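## Task

Carry the tray from the staging bench to the work bench so that it rests entirely on the bench top. Put the tray's sample tube (orange dot on its cap) into the middle hole of one adapter in the centrifuge rotor. Put the water blank (white dot) whose volume equals the sample's into the middle hole of the adapter directly across from it; each blank's cap is printed with its volume in mL. Put all other tubes from the tray into the green rack. Every tube must be pushed fully down, and every rotor bucket must hang vertically. If any tube touches the floor, the task fails. The tray's bottles must finish upright inside the tray. One or both robots may be used. At the end, open the grippers and back away. A robot that falls or is left leaning fails the task. Anything that stays in place only because a robot holds it does not count.

## Robot and tools

Robots: r1 and r2 are identical Hello Robot Stretch 3 units. Each has a two-wheel differential base with a passive rear caster, a mast with a lift, and one telescoping arm that sticks out to the robot's RIGHT side. The base is 0.33 m long and 0.34 m wide, and it cannot move sideways. To move the gripper forward or back, you drive the base. An on-the-spot turn pivots about the point midway between the drive wheels, which is 0.05 m behind the front edge. With the arm retracted and the wrist folded, the turning circle has a radius of 0.28 m. An unfolded, level gripper reaches outside that circle.

Frames: the base frame has its origin on the floor between the drive wheels, with x forward, y left and z up. hand_pose is reported in this frame, at the point where the closed fingertips meet. With all wrist joints at zero, the hand frame's x points up, its y points back along the arm toward the mast, and its z points to the robot's rear. The odometry frame is the base frame at the start of the scene. Each robot reports everything in its own frames. Only the images, lidar_m, wrist_depth_mm and head_depth_mm show where the robots are relative to each other.

execute_actions(actions, cameras): actions is a list holding one action, or an empty list to just observe. An action is an object keyed "r1" and/or "r2". Each key can hold "base", "joints" and "contact_limits". All the motions in an action start at the same moment.
- base takes exactly one command, and it is an offset from the base's last reported position. {"translate_m": d} drives straight by d metres, -1 to 1, with forward positive. {"rotate_rad": d} turns in place by d radians, -3.2 to 3.2, with left (counter-clockwise) positive.
- joints are absolute targets, given by name: lift_m 0 to 1.1 (arm height); arm_m 0 to 0.52 (extension); wrist_yaw_rad -1.345 to 4.42 (0 points along the arm, positive swings toward the front, 3.0 is folded over the base); wrist_pitch_rad -1.57 to 0.451 (0 is level, negative tips the fingers down); wrist_roll_rad -2.911 to 2.911; gripper_m -0.089 to 0.179 (larger is wider; the actual fingertip gap is about 0.007 m less when nearly shut and 0.025 m less when wide open, and it is zero below 0.007); head_pan_rad -3.953 to 1.73 (0 is forward, -1.57 looks along the arm); head_tilt_rad -1.53 to 0.419 (negative looks down). The tolerances for reaching a target are ±0.004 for lift, arm and gripper, ±0.02 for yaw, roll and the head joints, and ±0.05 for pitch.
- contact_limits: {"arm_m": N} with N from 1 to 100 (% effort) stops the arm once it pushes that hard and caps its holding force until the next action. A value that is too low stops the arm at once.
- cameras: a list of names from r1_/r2_ head_camera, nav_camera and wrist_camera, or "all". Leaving it out or passing null gives all cameras; [] gives none. The pictures line lists the images in order.
Each action lasts at most 15 s. An unknown key or an out-of-range value makes the whole call be refused. A robot or joint left out of an action may still be pushing toward its old target. If a result reports a stop, the remaining motion calls in that reply are skipped. The simulation keeps running while you compose a reply, and the robots keep holding their last command.

wait(seconds): 0 to 10. It commands nothing new and returns state and images. zoom_image(camera, region): region is [x0,y0,x1,y1] in pixels, at most 504x504, taken from that camera's latest full image. finished_scene(scene): pass the number of the current scene. It is final, and the result tells you the next task.

Result lines: base_status and joint_status say how each motion ended. done means the target was reached; for the base it only means the wheels turned as commanded. off_target means the part stopped short and may still be pushing. contact_stop, time_out and torque_fault mean the target was dropped. After a contact_stop, the arm or lift goes slack until you command it again, and a slack lift can sink under load. on_its_own covers joints that were not commanded; its "held at" value is a target, not a measured position. motor_effort is in %, positive toward higher joint values; the figure in brackets is the peak during the action. These readings are noisy and biased. base_odometry counts wheel turns, so slipping counts as travel. turned_by_wheels and turned_by_imu give the rotation since the last result. base_tilt (degrees, forward/right positive) carries a fixed bias of up to about 4 degrees. lidar_m gives 12 distances in metres, one per 30-degree sector, counter-clockwise from straight ahead (4th left, 7th behind, 10th right), in a plane 0.17 m above the floor; "-" means nothing was seen. It misses clear objects and its own robot, but it sees the other robot. wrist_depth_mm (45 to 1000) and head_depth_mm (280 to 4000) are 7x7 grids of median depth per cell.

Speed: the base moves at up to 0.30 m/s and 1.9 rad/s only when the arm is stowed (lift_m below 0.30, arm_m below 0.03, wrist_yaw_rad above 2.54). Otherwise it is limited to 0.10 m/s and 0.63 rad/s.

Gripper: to grasp, command a value smaller than the object's width. To let go, command at least 0.02 more than the value where contact was made. The reading does not prove that something is being held.

Cautions: fold or unfold the wrist only with lift_m between 0.32 and 0.95, wrist_pitch_rad at -0.4 and roll near 0; once it is folded, the lift may go down to 0.25. With yaw below -0.4, keep pitch at -0.5 or lower. Pushing on something rigid with the gripper higher than about 0.45 m can tip the robot, and so can driving while gripping something fixed or snagging furniture, especially in reverse. If base_tilt shows a lean, back out in small steps, free the gripper, and lower the lift to about 0.2 if needed. Wrist servos switch off for 10 s after sustained strain. Robots pressing hard against each other fail the task; once bases touch, stop driving. The two robots' travel can differ by up to 2.5 cm per metre, which matters when they carry a load together. Avoid drops, slams and hard pushes, keep tubes off the floor, keep bottles upright, and keep loose objects from falling. Something may occasionally nudge loose items. Camera intrinsics and extrinsics are listed per camera (K, D, T_world_to_cam from the robot's base frame) and carry small errors.

Each tool is called after ">>>" by a JSON object that holds its "method" and its "body", one argument or row to a line.

## Session

>>> {"method": "execute_actions", "body": {
  "actions": []
}}

Scene clock: 0.00 s.
r1.base_odometry: x=+0.000 y=+0.000 heading=+0.000 (m, m, rad; r1's odometry frame)
r1.turned_by_wheels: +0.000 (rad since the last result)
r1.turned_by_imu: +0.000 (rad since the last result)
r1.base_tilt: forward=-1.6 right=+0.5 (deg)
r1.lidar_m: 4.17 1.06 0.72 0.67 0.68 0.87 1.92 2.73 1.66 3.24 1.59 2.61
r1.head_depth_mm: 1812 2490 - - - 3770 2450 / 1800 2626 - - - 3745 2443 / 1795 2600 - - - 3819 2473 / 1769 2567 - - - 3908 2462 / 1756 2534 - - - 3990 2508 / 1749 2517 - - - - 2545 / 1737 2483 3560 3644 3507 3267 2570
r1.base_status: not commanded
r1.joint_positions: lift_m=+0.378 arm_m=+0.002 wrist_yaw_rad=+3.123 wrist_pitch_rad=-0.445 wrist_roll_rad=+0.001 gripper_m=+0.037 head_pan_rad=-0.012 head_tilt_rad=-0.022
r1.joint_status: not commanded
r1.motor_effort: left_wheel=-1 right_wheel=+0 lift_m=+35 arm_m=+0 wrist_yaw_rad=+1 wrist_pitch_rad=+7 wrist_roll_rad=+0 gripper_m=+0 head_pan_rad=+0 head_tilt_rad=+3 (%)
r1.hand_pose: x=-0.0172 y=+0.0741 z=+0.3848 quat_wxyz=(+0.163, +0.691, +0.150, +0.688) (m; r1's base frame)
r1.wrist_depth_mm: 603 630 - 644 663 694 700 / 660 678 - 715 725 755 773 / 728 755 - 786 825 842 868 / 776 799 795 835 857 887 901 / 677 689 687 696 730 727 730 / 589 581 - 590 611 613 606 / 510 520 - - 523 527 530
r2.base_odometry: x=+0.000 y=+0.000 heading=+0.000 (m, m, rad; r2's odometry frame)
r2.turned_by_wheels: +0.000 (rad since the last result)
r2.turned_by_imu: +0.000 (rad since the last result)
r2.base_tilt: forward=-0.1 right=-2.0 (deg)
r2.lidar_m: 3.49 1.36 0.92 0.85 0.86 1.09 2.39 1.91 1.34 1.93 2.13 1.63
r2.head_depth_mm: 1787 2673 - - 2981 2824 2224 / 1801 2692 - - - 3262 2213 / 1822 2711 - - - 3307 2182 / 1831 2735 - - - 3275 2169 / 1846 2795 - - - 3187 2147 / 1863 2837 - - - 3187 2136 / 1881 2863 3515 3597 3803 3154 2120
r2.base_status: not commanded
r2.joint_positions: lift_m=+0.515 arm_m=+0.000 wrist_yaw_rad=+3.135 wrist_pitch_rad=-0.475 wrist_roll_rad=+0.019 gripper_m=+0.037 head_pan_rad=+0.001 head_tilt_rad=+0.011
r2.joint_status: not commanded
r2.motor_effort: left_wheel=+0 right_wheel=+0 lift_m=+38 arm_m=+0 wrist_yaw_rad=+0 wrist_pitch_rad=+7 wrist_roll_rad=+1 gripper_m=+1 head_pan_rad=+1 head_tilt_rad=+1 (%)
r2.hand_pose: x=-0.0199 y=+0.0717 z=+0.5152 quat_wxyz=(+0.171, +0.694, +0.163, +0.680) (m; r2's base frame)
r2.wrist_depth_mm: 743 755 - 809 871 915 926 / 774 805 - 897 925 949 - / 882 918 - 986 - - - / 924 971 - - - - - / 865 901 884 881 862 883 878 / 755 751 764 786 778 781 748 / 657 648 648 660 648 654 680
pictures: r1_head_camera (sideways: a quarter turn clockwise sets it upright), r1_nav_camera (sideways: a quarter turn counterclockwise sets it upright), r1_wrist_camera, r2_head_camera (sideways: a quarter turn clockwise sets it upright), r2_nav_camera (sideways: a quarter turn counterclockwise sets it upright), r2_wrist_camera
Images, in order (width x height): r1_head_camera 896x504, r1_nav_camera 672x504, r1_wrist_camera 644x364, r2_head_camera 896x504, r2_nav_camera 672x504, r2_wrist_camera 644x364.

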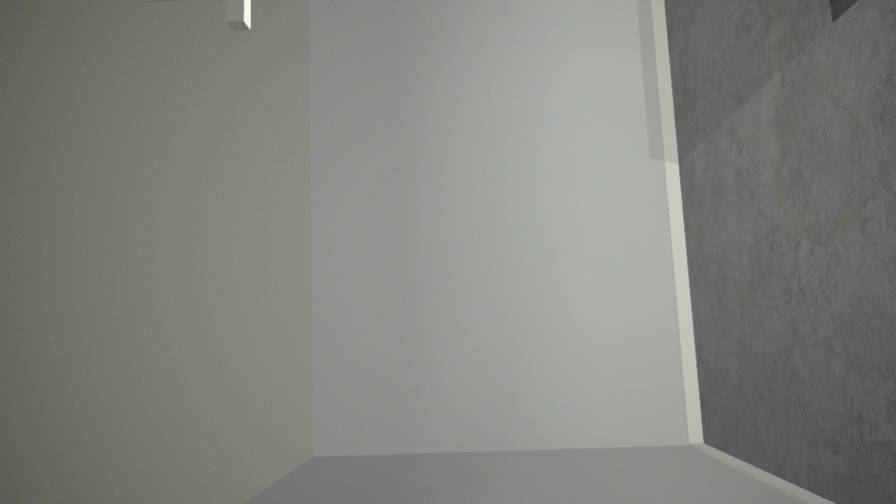

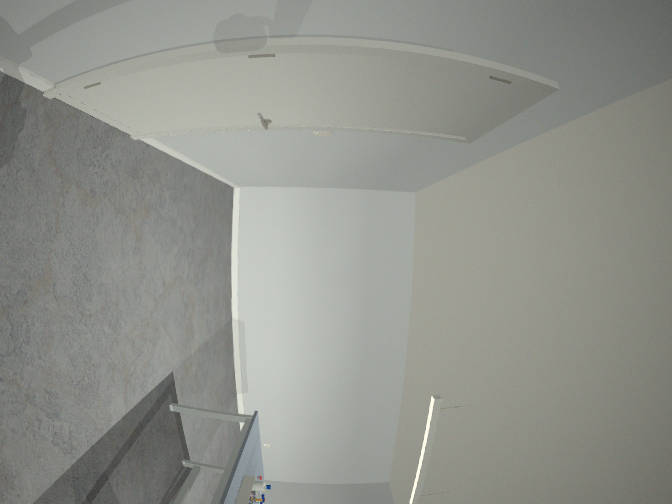

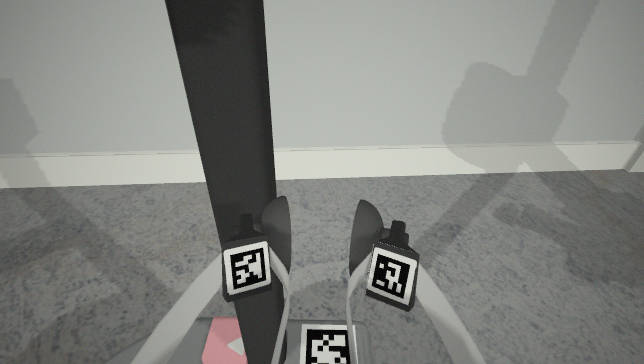

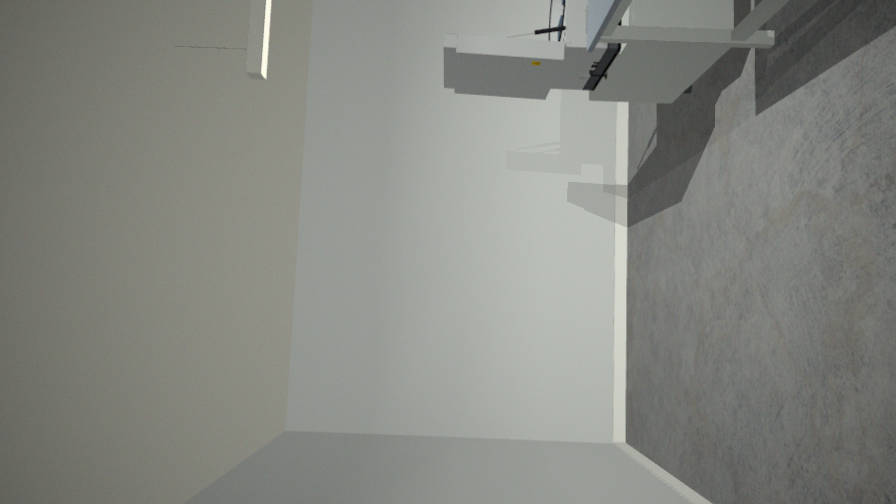

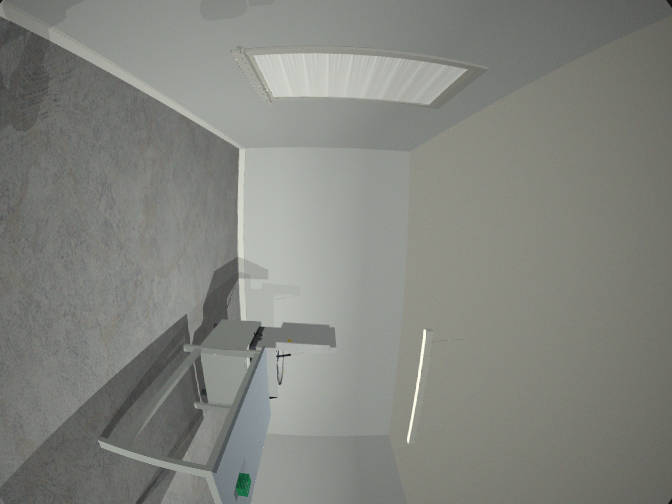

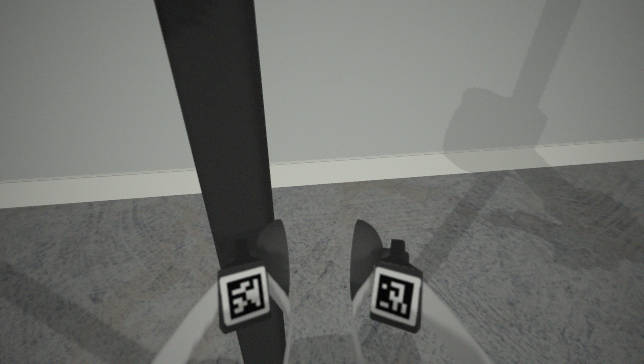

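>>> {"method": "execute_actions", "body": {
  "actions": [
    {"r1":{"joints":{"head_pan_rad":-1.2,"head_tilt_rad":-0.5}},"r2":{"joints":{"head_pan_rad":-1.1,"head_tilt_rad":-0.5}}}
  ],
  "cameras": ["r1_head_camera","r1_nav_camera","r2_head_camera","r2_nav_camera"]
}}

Scene clock: 3.17 s.
r1.base_odometry: x=+0.000 y=+0.000 heading=+0.000 (m, m, rad; r1's odometry frame)
r1.turned_by_wheels: +0.000 (rad since the last result)
r1.turned_by_imu: +0.000 (rad since the last result)
r1.base_tilt: forward=-1.7 right=+0.6 (deg)
r1.lidar_m: 4.16 1.06 0.72 0.67 0.68 0.87 1.92 2.73 1.66 3.23 1.59 2.62
r1.head_depth_mm: 3415 3656 3944 3114 2185 1708 1374 / 3460 3718 3947 3167 2208 1685 1381 / 3595 3781 - 3128 2226 1703 1380 / 3649 3950 - 3180 2206 1701 1391 / 3708 - - 3027 2236 1707 1386 / 3790 - - 2691 2047 1722 1390 / 3865 - - 1666 2264 1728 1399
r1.base_status: not commanded
r1.joint_positions: lift_m=+0.378 arm_m=+0.002 wrist_yaw_rad=+3.123 wrist_pitch_rad=-0.445 wrist_roll_rad=+0.001 gripper_m=+0.037 head_pan_rad=-1.193 head_tilt_rad=-0.494
r1.joint_status: all done
r1.motor_effort: left_wheel=+0(1) right_wheel=-1(1) lift_m=+35(35) arm_m=+0(1) wrist_yaw_rad=+0(0) wrist_pitch_rad=+7(7) wrist_roll_rad=+1(0) gripper_m=+0(1) head_pan_rad=-2(37) head_tilt_rad=-3(38) (%)
r1.hand_pose: x=-0.0172 y=+0.0741 z=+0.3848 quat_wxyz=(+0.163, +0.691, +0.150, +0.688) (m; r1's base frame)
r1.wrist_depth_mm: 610 621 - 654 660 674 703 / 660 681 - 713 749 758 784 / 726 736 - 808 813 846 862 / 765 786 813 831 852 883 903 / 679 685 698 705 722 712 732 / 579 587 - 590 607 600 613 / 501 527 - - 527 527 533
r2.base_odometry: x=+0.000 y=+0.000 heading=+0.000 (m, m, rad; r2's odometry frame)
r2.turned_by_wheels: +0.000 (rad since the last result)
r2.turned_by_imu: +0.000 (rad since the last result)
r2.base_tilt: forward=-0.2 right=-2.0 (deg)
r2.lidar_m: 3.48 1.36 0.92 0.85 0.86 1.09 2.37 1.91 1.34 1.93 2.13 1.62
r2.head_depth_mm: 3182 3462 3598 2780 2006 1572 1293 / 3343 3648 3865 2774 1998 1567 1288 / 3509 3842 - 2773 1983 1555 1283 / 3614 3993 - 2700 1966 1543 1279 / 3807 - - 2561 1968 1541 1275 / 3996 - 3419 2677 1949 1532 1265 / - - 1862 2419 1867 1525 1265
r2.base_status: not commanded
r2.joint_positions: lift_m=+0.515 arm_m=+0.000 wrist_yaw_rad=+3.135 wrist_pitch_rad=-0.475 wrist_roll_rad=+0.019 gripper_m=+0.037 head_pan_rad=-1.093 head_tilt_rad=-0.493
r2.joint_status: all done
r2.motor_effort: left_wheel=-1(0) right_wheel=+0(0) lift_m=+38(38) arm_m=+0(0) wrist_yaw_rad=+0(1) wrist_pitch_rad=+7(7) wrist_roll_rad=+0(1) gripper_m=+1(1) head_pan_rad=-3(38) head_tilt_rad=-2(26) (%)
r2.hand_pose: x=-0.0199 y=+0.0717 z=+0.5152 quat_wxyz=(+0.171, +0.694, +0.163, +0.680) (m; r2's base frame)
r2.wrist_depth_mm: 717 750 - 824 863 920 921 / 791 819 - 919 932 966 - / 876 880 - 987 - - - / 932 - - - - - - / 843 866 871 905 915 884 933 / 754 757 786 740 772 754 783 / 655 651 630 669 627 652 664
pictures: r1_head_camera (sideways: a quarter turn clockwise sets it upright), r1_nav_camera (sideways: a quarter turn counterclockwise sets it upright), r2_head_camera (sideways: a quarter turn clockwise sets it upright), r2_nav_camera (sideways: a quarter turn counterclockwise sets it upright)
camera_calibration (this result's frames):
r1_head_camera: T_world_to_cam=[[-0.116092, 0.412108, -0.903709, 1.19845], [0.947308, 0.319425, 0.0239706, -0.0382843], [0.298545, -0.853308, -0.427476, 0.51401], [0, 0, 0, 1]] pos_world=[0.0219425, -0.0430541, 1.3037]
r1_nav_camera: T_world_to_cam=[[0.195041, -0.408937, 0.891476, -1.12524], [-0.907343, -0.420352, 0.00568892, 0.0453786], [0.372407, -0.809984, -0.453033, 0.539027], [0, 0, 0, 1]] pos_world=[0.0599041, -0.00447378, 1.24706]
r2_head_camera: T_world_to_cam=[[-0.253056, 0.396466, -0.882483, 1.16751], [0.870844, 0.490686, -0.0292713, 0.0393396], [0.421418, -0.775913, -0.469432, 0.563953], [0, 0, 0, 1]] pos_world=[0.0235255, -0.0446017, 1.29619]
r2_nav_camera: T_world_to_cam=[[0.212069, -0.373991, 0.902861, -1.13226], [-0.898426, -0.438131, 0.0295411, 0.0278611], [0.384523, -0.817418, -0.428917, 0.525372], [0, 0, 0, 1]] pos_world=[0.0631302, 0.0182018, 1.24679]
Images, in order (width x height): r1_head_camera 896x504, r1_nav_camera 672x504, r2_head_camera 896x504, r2_nav_camera 672x504.

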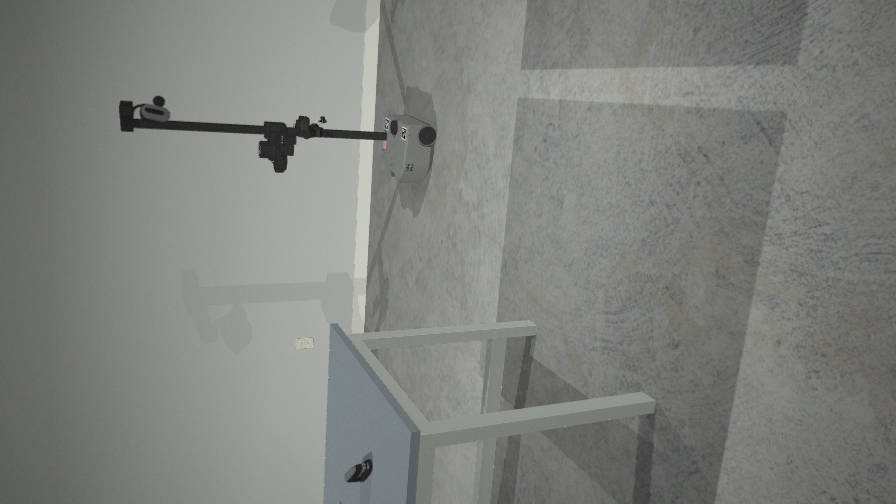

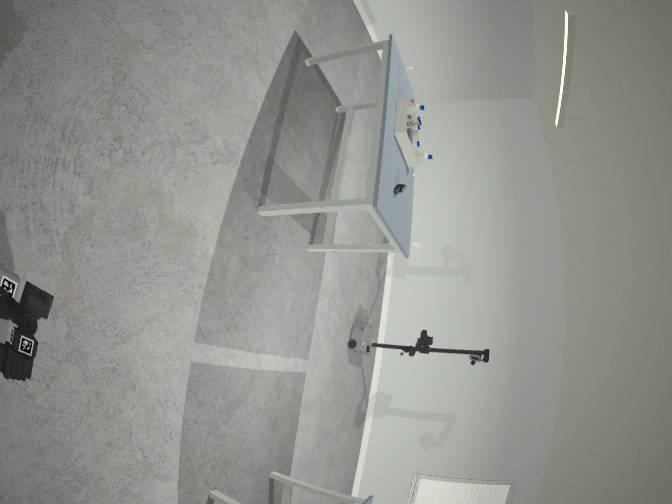

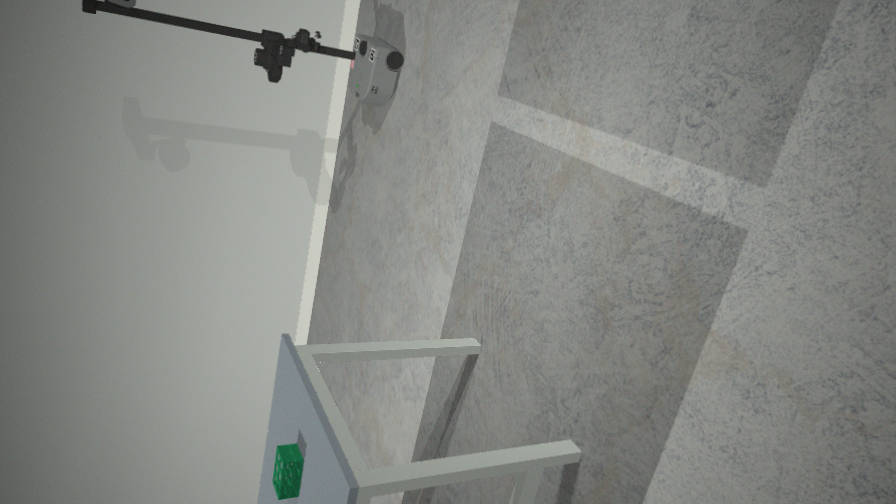

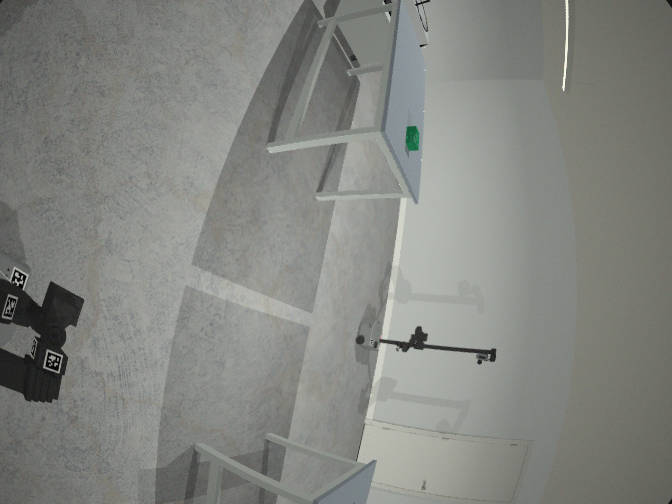

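>>> {"method": "execute_actions", "body": {
  "actions": [
    {"r1":{"base":{"rotate_rad":0.08},"joints":{"lift_m":0.27,"head_pan_rad":-1.57}},"r2":{"base":{"rotate_rad":0.13},"joints":{"lift_m":0.27,"head_pan_rad":-1.57}}}
  ],
  "cameras": []
}}

>>> {"method": "execute_actions", "body": {
  "actions": [
    {"r1":{"base":{"translate_m":1}},"r2":{"base":{"translate_m":1}}}
  ],
  "cameras": []
}}

>>> {"method": "execute_actions", "body": {
  "actions": [
    {"r1":{"base":{"translate_m":0.6}},"r2":{"base":{"translate_m":1}}}
  ],
  "cameras": ["r1_head_camera","r1_nav_camera","r2_head_camera","r2_nav_camera"]
}}

Scene clock: 15.50 s.
r1.base_odometry: x=+0.000 y=+0.000 heading=+0.080 (m, m, rad; r1's odometry frame)
r1.turned_by_wheels: +0.080 (rad since the last result)
r1.turned_by_imu: +0.080 (rad since the last result)
r1.base_tilt: forward=-1.8 right=+0.5 (deg)
r1.lidar_m: 2.80 0.97 0.70 0.67 0.69 0.93 2.46 2.74 1.66 3.24 1.59 2.63
r1.head_depth_mm: 3583 3821 - 3129 2165 1685 1369 / 3613 3876 - 3130 2193 1689 1377 / 3542 3813 - 3132 2197 1702 1378 / 3524 3799 - 3167 2217 1707 1384 / 3512 3794 - 3189 2219 1711 1390 / 3480 3748 - 3204 2246 1712 1389 / 3503 3726 - 3231 2262 1716 1396
r1.base_status: done
r1.joint_positions: lift_m=+0.270 arm_m=+0.002 wrist_yaw_rad=+3.123 wrist_pitch_rad=-0.446 wrist_roll_rad=+0.001 gripper_m=+0.037 head_pan_rad=-1.563 head_tilt_rad=-0.494
r1.joint_status: all done
r1.motor_effort: left_wheel=-3(7) right_wheel=+2(4) lift_m=+30(29) arm_m=+0(0) wrist_yaw_rad=+0(0) wrist_pitch_rad=+7(7) wrist_roll_rad=+1(0) gripper_m=+0(2) head_pan_rad=-2(22) head_tilt_rad=-3(4) (%)
r1.hand_pose: x=-0.0172 y=+0.0740 z=+0.2766 quat_wxyz=(+0.163, +0.691, +0.150, +0.688) (m; r1's base frame)
r1.wrist_depth_mm: 648 651 - 658 654 656 660 / 713 715 - 711 714 717 714 / 757 748 - 773 781 767 799 / 642 666 656 672 680 678 704 / 533 539 546 550 570 570 567 / 470 - - - 482 477 485 / - - - - 411 416 420
r2.base_odometry: x=+0.000 y=+0.000 heading=+0.130 (m, m, rad; r2's odometry frame)
r2.turned_by_wheels: +0.130 (rad since the last result)
r2.turned_by_imu: +0.128 (rad since the last result)
r2.base_tilt: forward=+0.0 right=-2.1 (deg)
r2.lidar_m: 3.06 1.18 0.88 0.85 0.89 1.23 3.62 1.65 1.34 3.21 1.62 1.73
r2.head_depth_mm: 3274 3588 3865 2624 2001 1567 1287 / 3311 3644 3894 2744 1989 1571 1285 / 3318 3629 3887 2741 1988 1560 1289 / 3301 3642 3718 2709 1983 1538 1269 / 3350 3713 3956 2712 1960 1546 1268 / 3376 3723 3923 2688 1957 1537 1272 / 3418 3745 3986 2667 1932 1539 1266
r2.base_status: done
r2.joint_positions: lift_m=+0.270 arm_m=+0.000 wrist_yaw_rad=+3.135 wrist_pitch_rad=-0.475 wrist_roll_rad=+0.019 gripper_m=+0.037 head_pan_rad=-1.563 head_tilt_rad=-0.494
r2.joint_status: all done
r2.motor_effort: left_wheel=-4(10) right_wheel=+2(3) lift_m=+30(31) arm_m=-1(0) wrist_yaw_rad=+0(0) wrist_pitch_rad=+7(7) wrist_roll_rad=+0(0) gripper_m=+1(1) head_pan_rad=-2(25) head_tilt_rad=-3(1) (%)
r2.hand_pose: x=-0.0199 y=+0.0717 z=+0.2702 quat_wxyz=(+0.171, +0.694, +0.163, +0.680) (m; r2's base frame)
r2.wrist_depth_mm: 806 796 - 817 824 807 836 / 877 869 - 907 882 885 892 / 831 855 - 879 838 855 876 / 669 663 - 664 686 688 679 / 542 557 555 554 559 567 565 / 471 495 - - 491 473 481 / - - - - 400 407 413
pictures: none
No camera images: the call's "cameras" was empty. Leave "cameras" out to get every camera's image.

Scene clock: 20.43 s.
r1.base_odometry: x=+0.997 y=+0.080 heading=+0.080 (m, m, rad; r1's odometry frame)
r1.turned_by_wheels: +0.000 (rad since the last result)
r1.turned_by_imu: +0.003 (rad since the last result)
r1.base_tilt: forward=-1.7 right=+0.6 (deg)
r1.lidar_m: 2.83 0.96 0.69 0.66 0.71 0.96 2.56 2.37 2.79 1.37 1.83 3.48
r1.head_depth_mm: 3571 3824 - 3098 2199 1690 1373 / 3549 3858 - 3095 2200 1690 1373 / 3552 3776 - 2670 2121 1690 1383 / 3534 3805 3998 1610 2204 1700 1394 / 3503 3773 3942 1620 2215 1707 1390 / 3492 3703 3948 1521 2238 1707 1393 / 3462 3709 3912 1515 2224 1730 1395
r1.base_status: done
r1.joint_positions: lift_m=+0.270 arm_m=+0.002 wrist_yaw_rad=+3.123 wrist_pitch_rad=-0.446 wrist_roll_rad=+0.001 gripper_m=+0.037 head_pan_rad=-1.563 head_tilt_rad=-0.494
r1.joint_status: not commanded
r1.motor_effort: left_wheel=-2(7) right_wheel=+1(5) lift_m=+30(29) arm_m=+0(0) wrist_yaw_rad=+1(1) wrist_pitch_rad=+7(7) wrist_roll_rad=+0(0) gripper_m=-1(0) head_pan_rad=-2(3) head_tilt_rad=-4(4) (%)
r1.hand_pose: x=-0.0172 y=+0.0740 z=+0.2766 quat_wxyz=(+0.163, +0.691, +0.150, +0.688) (m; r1's base frame)
r1.wrist_depth_mm: 667 666 - 644 646 648 649 / 724 714 - 720 718 712 707 / 767 780 - 774 774 783 800 / 650 653 658 671 681 693 705 / 533 548 551 563 569 567 577 / 468 - - - 487 485 483 / - - - - 417 417 419
r2.base_odometry: x=+0.992 y=+0.129 heading=+0.130 (m, m, rad; r2's odometry frame)
r2.turned_by_wheels: +0.000 (rad since the last result)
r2.turned_by_imu: -0.001 (rad since the last result)
r2.base_tilt: forward=+0.0 right=-2.0 (deg)
r2.lidar_m: 3.01 1.16 0.85 0.83 0.87 1.20 3.53 2.02 2.45 1.21 1.26 1.75
r2.head_depth_mm: 3350 3640 3910 2777 2010 1572 1290 / 3379 3658 3880 2738 2000 1566 1282 / 3361 3659 3901 2738 1992 1551 1278 / 3367 3715 3907 2480 1972 1541 1282 / 3375 3708 1766 1382 1885 1534 1272 / 3396 3758 1728 2313 1944 1530 1271 / 3431 3773 1710 2385 1940 1524 1266
r2.base_status: done
r2.joint_positions: lift_m=+0.270 arm_m=+0.000 wrist_yaw_rad=+3.135 wrist_pitch_rad=-0.475 wrist_roll_rad=+0.019 gripper_m=+0.037 head_pan_rad=-1.563 head_tilt_rad=-0.494
r2.joint_status: not commanded
r2.motor_effort: left_wheel=-4(10) right_wheel=+1(7) lift_m=+31(31) arm_m=+0(0) wrist_yaw_rad=+0(1) wrist_pitch_rad=+7(7) wrist_roll_rad=+1(0) gripper_m=+1(1) head_pan_rad=-2(3) head_tilt_rad=-2(3) (%)
r2.hand_pose: x=-0.0199 y=+0.0717 z=+0.2702 quat_wxyz=(+0.171, +0.694, +0.163, +0.680) (m; r2's base frame)
r2.wrist_depth_mm: 780 794 - 787 793 786 806 / 853 840 - 866 852 878 861 / 837 854 - 856 884 880 876 / 658 661 - 685 682 671 699 / 543 557 566 556 562 564 566 / 470 508 - - 491 473 481 / - - - - 404 414 415
pictures: none
No camera images: the call's "cameras" was empty. Leave "cameras" out to get every camera's image.

Scene clock: 25.37 s.
r1.base_odometry: x=+1.595 y=+0.127 heading=+0.080 (m, m, rad; r1's odometry frame)
r1.turned_by_wheels: +0.000 (rad since the last result)
r1.turned_by_imu: +0.001 (rad since the last result)
r1.base_tilt: forward=-1.6 right=+0.6 (deg)
r1.lidar_m: 2.72 1.00 0.69 0.68 0.70 0.93 2.61 2.88 1.55 2.00 1.48 2.83
r1.head_depth_mm: 3544 3801 - 1571 2185 1684 1372 / 3519 3800 - 1590 2206 1694 1381 / 3503 3817 3933 1585 2200 1698 1385 / 3503 3767 3881 1529 2208 1715 1387 / 3491 3768 3965 1523 2234 1699 1382 / 3504 3790 3879 1516 2212 1714 1392 / 3478 3720 3979 1540 2230 1735 1394
r1.base_status: done
r1.joint_positions: lift_m=+0.270 arm_m=+0.002 wrist_yaw_rad=+3.123 wrist_pitch_rad=-0.446 wrist_roll_rad=+0.001 gripper_m=+0.037 head_pan_rad=-1.563 head_tilt_rad=-0.494
r1.joint_status: not commanded
r1.motor_effort: left_wheel=-3(7) right_wheel=+1(6) lift_m=+29(29) arm_m=+0(0) wrist_yaw_rad=+0(0) wrist_pitch_rad=+7(7) wrist_roll_rad=+0(0) gripper_m=+0(0) head_pan_rad=-2(3) head_tilt_rad=-5(5) (%)
r1.hand_pose: x=-0.0172 y=+0.0740 z=+0.2766 quat_wxyz=(+0.163, +0.691, +0.150, +0.688) (m; r1's base frame)
r1.wrist_depth_mm: 653 662 - 659 659 677 672 / 721 723 - 720 736 737 746 / 759 787 - 791 795 794 807 / 641 647 664 678 673 695 685 / 535 544 541 555 573 562 570 / 469 - - - 481 482 486 / - - - - 413 420 419
r2.base_odometry: x=+1.983 y=+0.259 heading=+0.130 (m, m, rad; r2's odometry frame)
r2.turned_by_wheels: +0.000 (rad since the last result)
r2.turned_by_imu: -0.001 (rad since the last result)
r2.base_tilt: forward=+0.1 right=-2.1 (deg)
r2.lidar_m: 2.62 1.13 0.84 0.81 0.85 1.17 3.43 2.89 1.27 1.23 1.28 1.88
r2.head_depth_mm: 3300 3680 1843 2382 2002 1569 1295 / 3313 3692 1825 2375 2011 1567 1285 / 3335 3704 1811 2343 1995 1559 1280 / 3362 3719 1785 2353 1972 1547 1280 / 3458 3748 1766 2345 1963 1546 1272 / 3438 3745 1740 2301 1947 1530 1269 / 3453 3775 3925 1424 1744 1531 1262
r2.base_status: done
r2.joint_positions: lift_m=+0.270 arm_m=+0.000 wrist_yaw_rad=+3.135 wrist_pitch_rad=-0.475 wrist_roll_rad=+0.019 gripper_m=+0.037 head_pan_rad=-1.563 head_tilt_rad=-0.494
r2.joint_status: not commanded
r2.motor_effort: left_wheel=-4(10) right_wheel=+2(8) lift_m=+31(31) arm_m=-1(0) wrist_yaw_rad=-1(0) wrist_pitch_rad=+7(7) wrist_roll_rad=+0(1) gripper_m=+1(0) head_pan_rad=-2(2) head_tilt_rad=-2(1) (%)
r2.hand_pose: x=-0.0199 y=+0.0717 z=+0.2702 quat_wxyz=(+0.171, +0.694, +0.163, +0.680) (m; r2's base frame)
r2.wrist_depth_mm: 756 779 - 789 766 788 810 / 846 833 - 848 867 884 862 / 858 855 - 891 854 882 906 / 652 678 - 672 691 679 677 / 542 541 544 559 562 544 570 / 468 497 - - 483 477 472 / - - - - 392 415 414
pictures: r1_head_camera (sideways: a quarter turn clockwise sets it upright), r1_nav_camera (sideways: a quarter turn counterclockwise sets it upright), r2_head_camera (sideways: a quarter turn clockwise sets it upright), r2_nav_camera (sideways: a quarter turn counterclockwise sets it upright)
camera_calibration (this result's frames):
r1_head_camera: T_world_to_cam=[[0.0408276, 0.426652, -0.903494, 1.19722], [0.998706, -0.0448645, 0.0239439, -0.038563], [-0.0303191, -0.903302, -0.427932, 0.51661], [0, 0, 0, 1]] pos_world=[0.00529684, -0.0458702, 1.30367]
r1_nav_camera: T_world_to_cam=[[0.0339227, -0.452247, 0.891247, -1.12396], [-0.997953, -0.0637, 0.00566072, 0.045968], [0.0542124, -0.889615, -0.453483, 0.541553], [0, 0, 0, 1]] pos_world=[0.0546427, -0.0236045, 1.24705]
r2_head_camera: T_world_to_cam=[[-0.046023, 0.468543, -0.882241, 1.16593], [0.998646, 0.0430107, -0.0292532, 0.0385364], [0.0242395, -0.882393, -0.469888, 0.56697], [0, 0, 0, 1]] pos_world=[0.00143216, -0.0476539, 1.29617]
r2_nav_camera: T_world_to_cam=[[0.0196634, -0.42995, 0.902638, -1.13079], [-0.99943, 0.0163368, 0.0295536, 0.0284609], [-0.0274528, -0.902705, -0.429384, 0.528492], [0, 0, 0, 1]] pos_world=[0.0651886, -0.0095769, 1.24678]
Images, in order (width x height): r1_head_camera 896x504, r1_nav_camera 672x504, r2_head_camera 896x504, r2_nav_camera 672x504.

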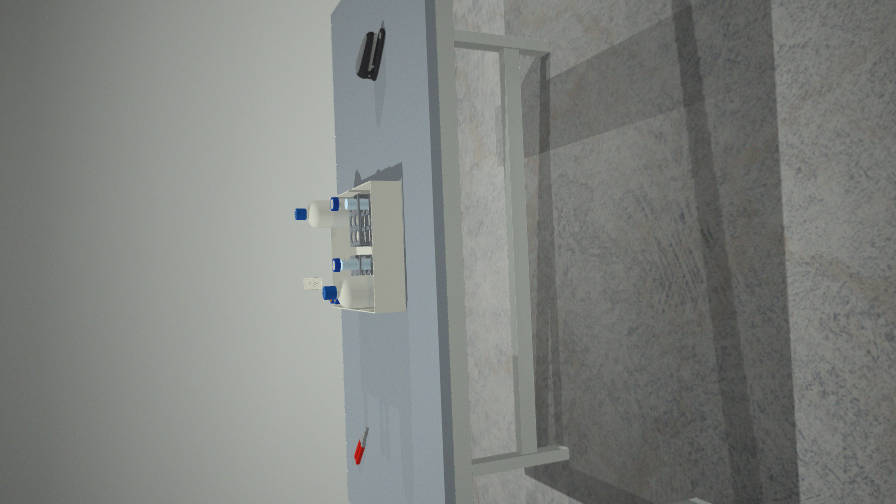

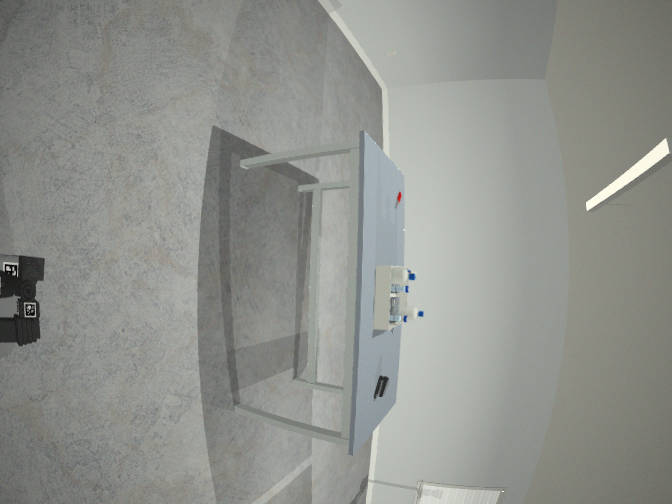

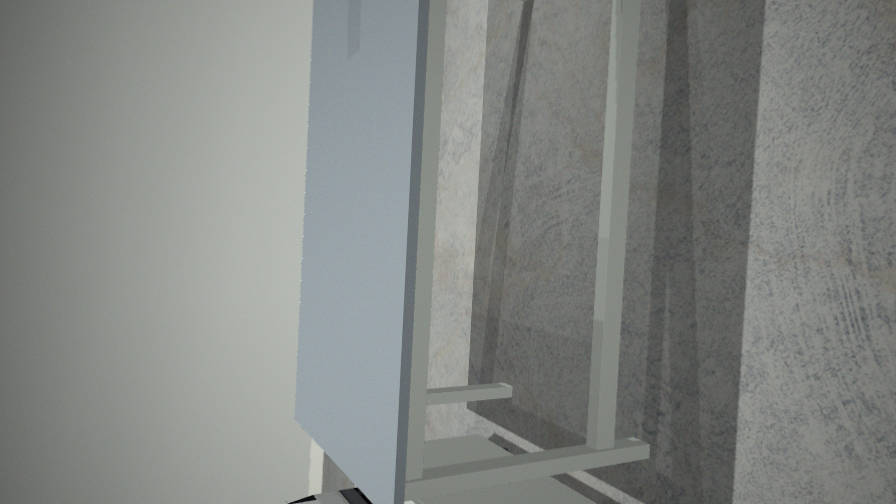

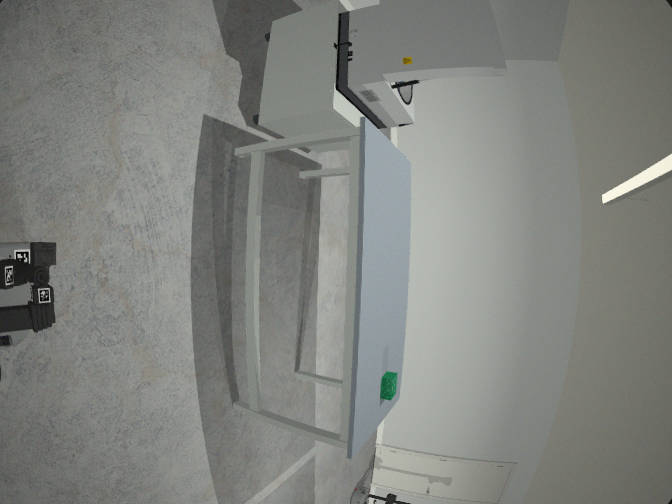

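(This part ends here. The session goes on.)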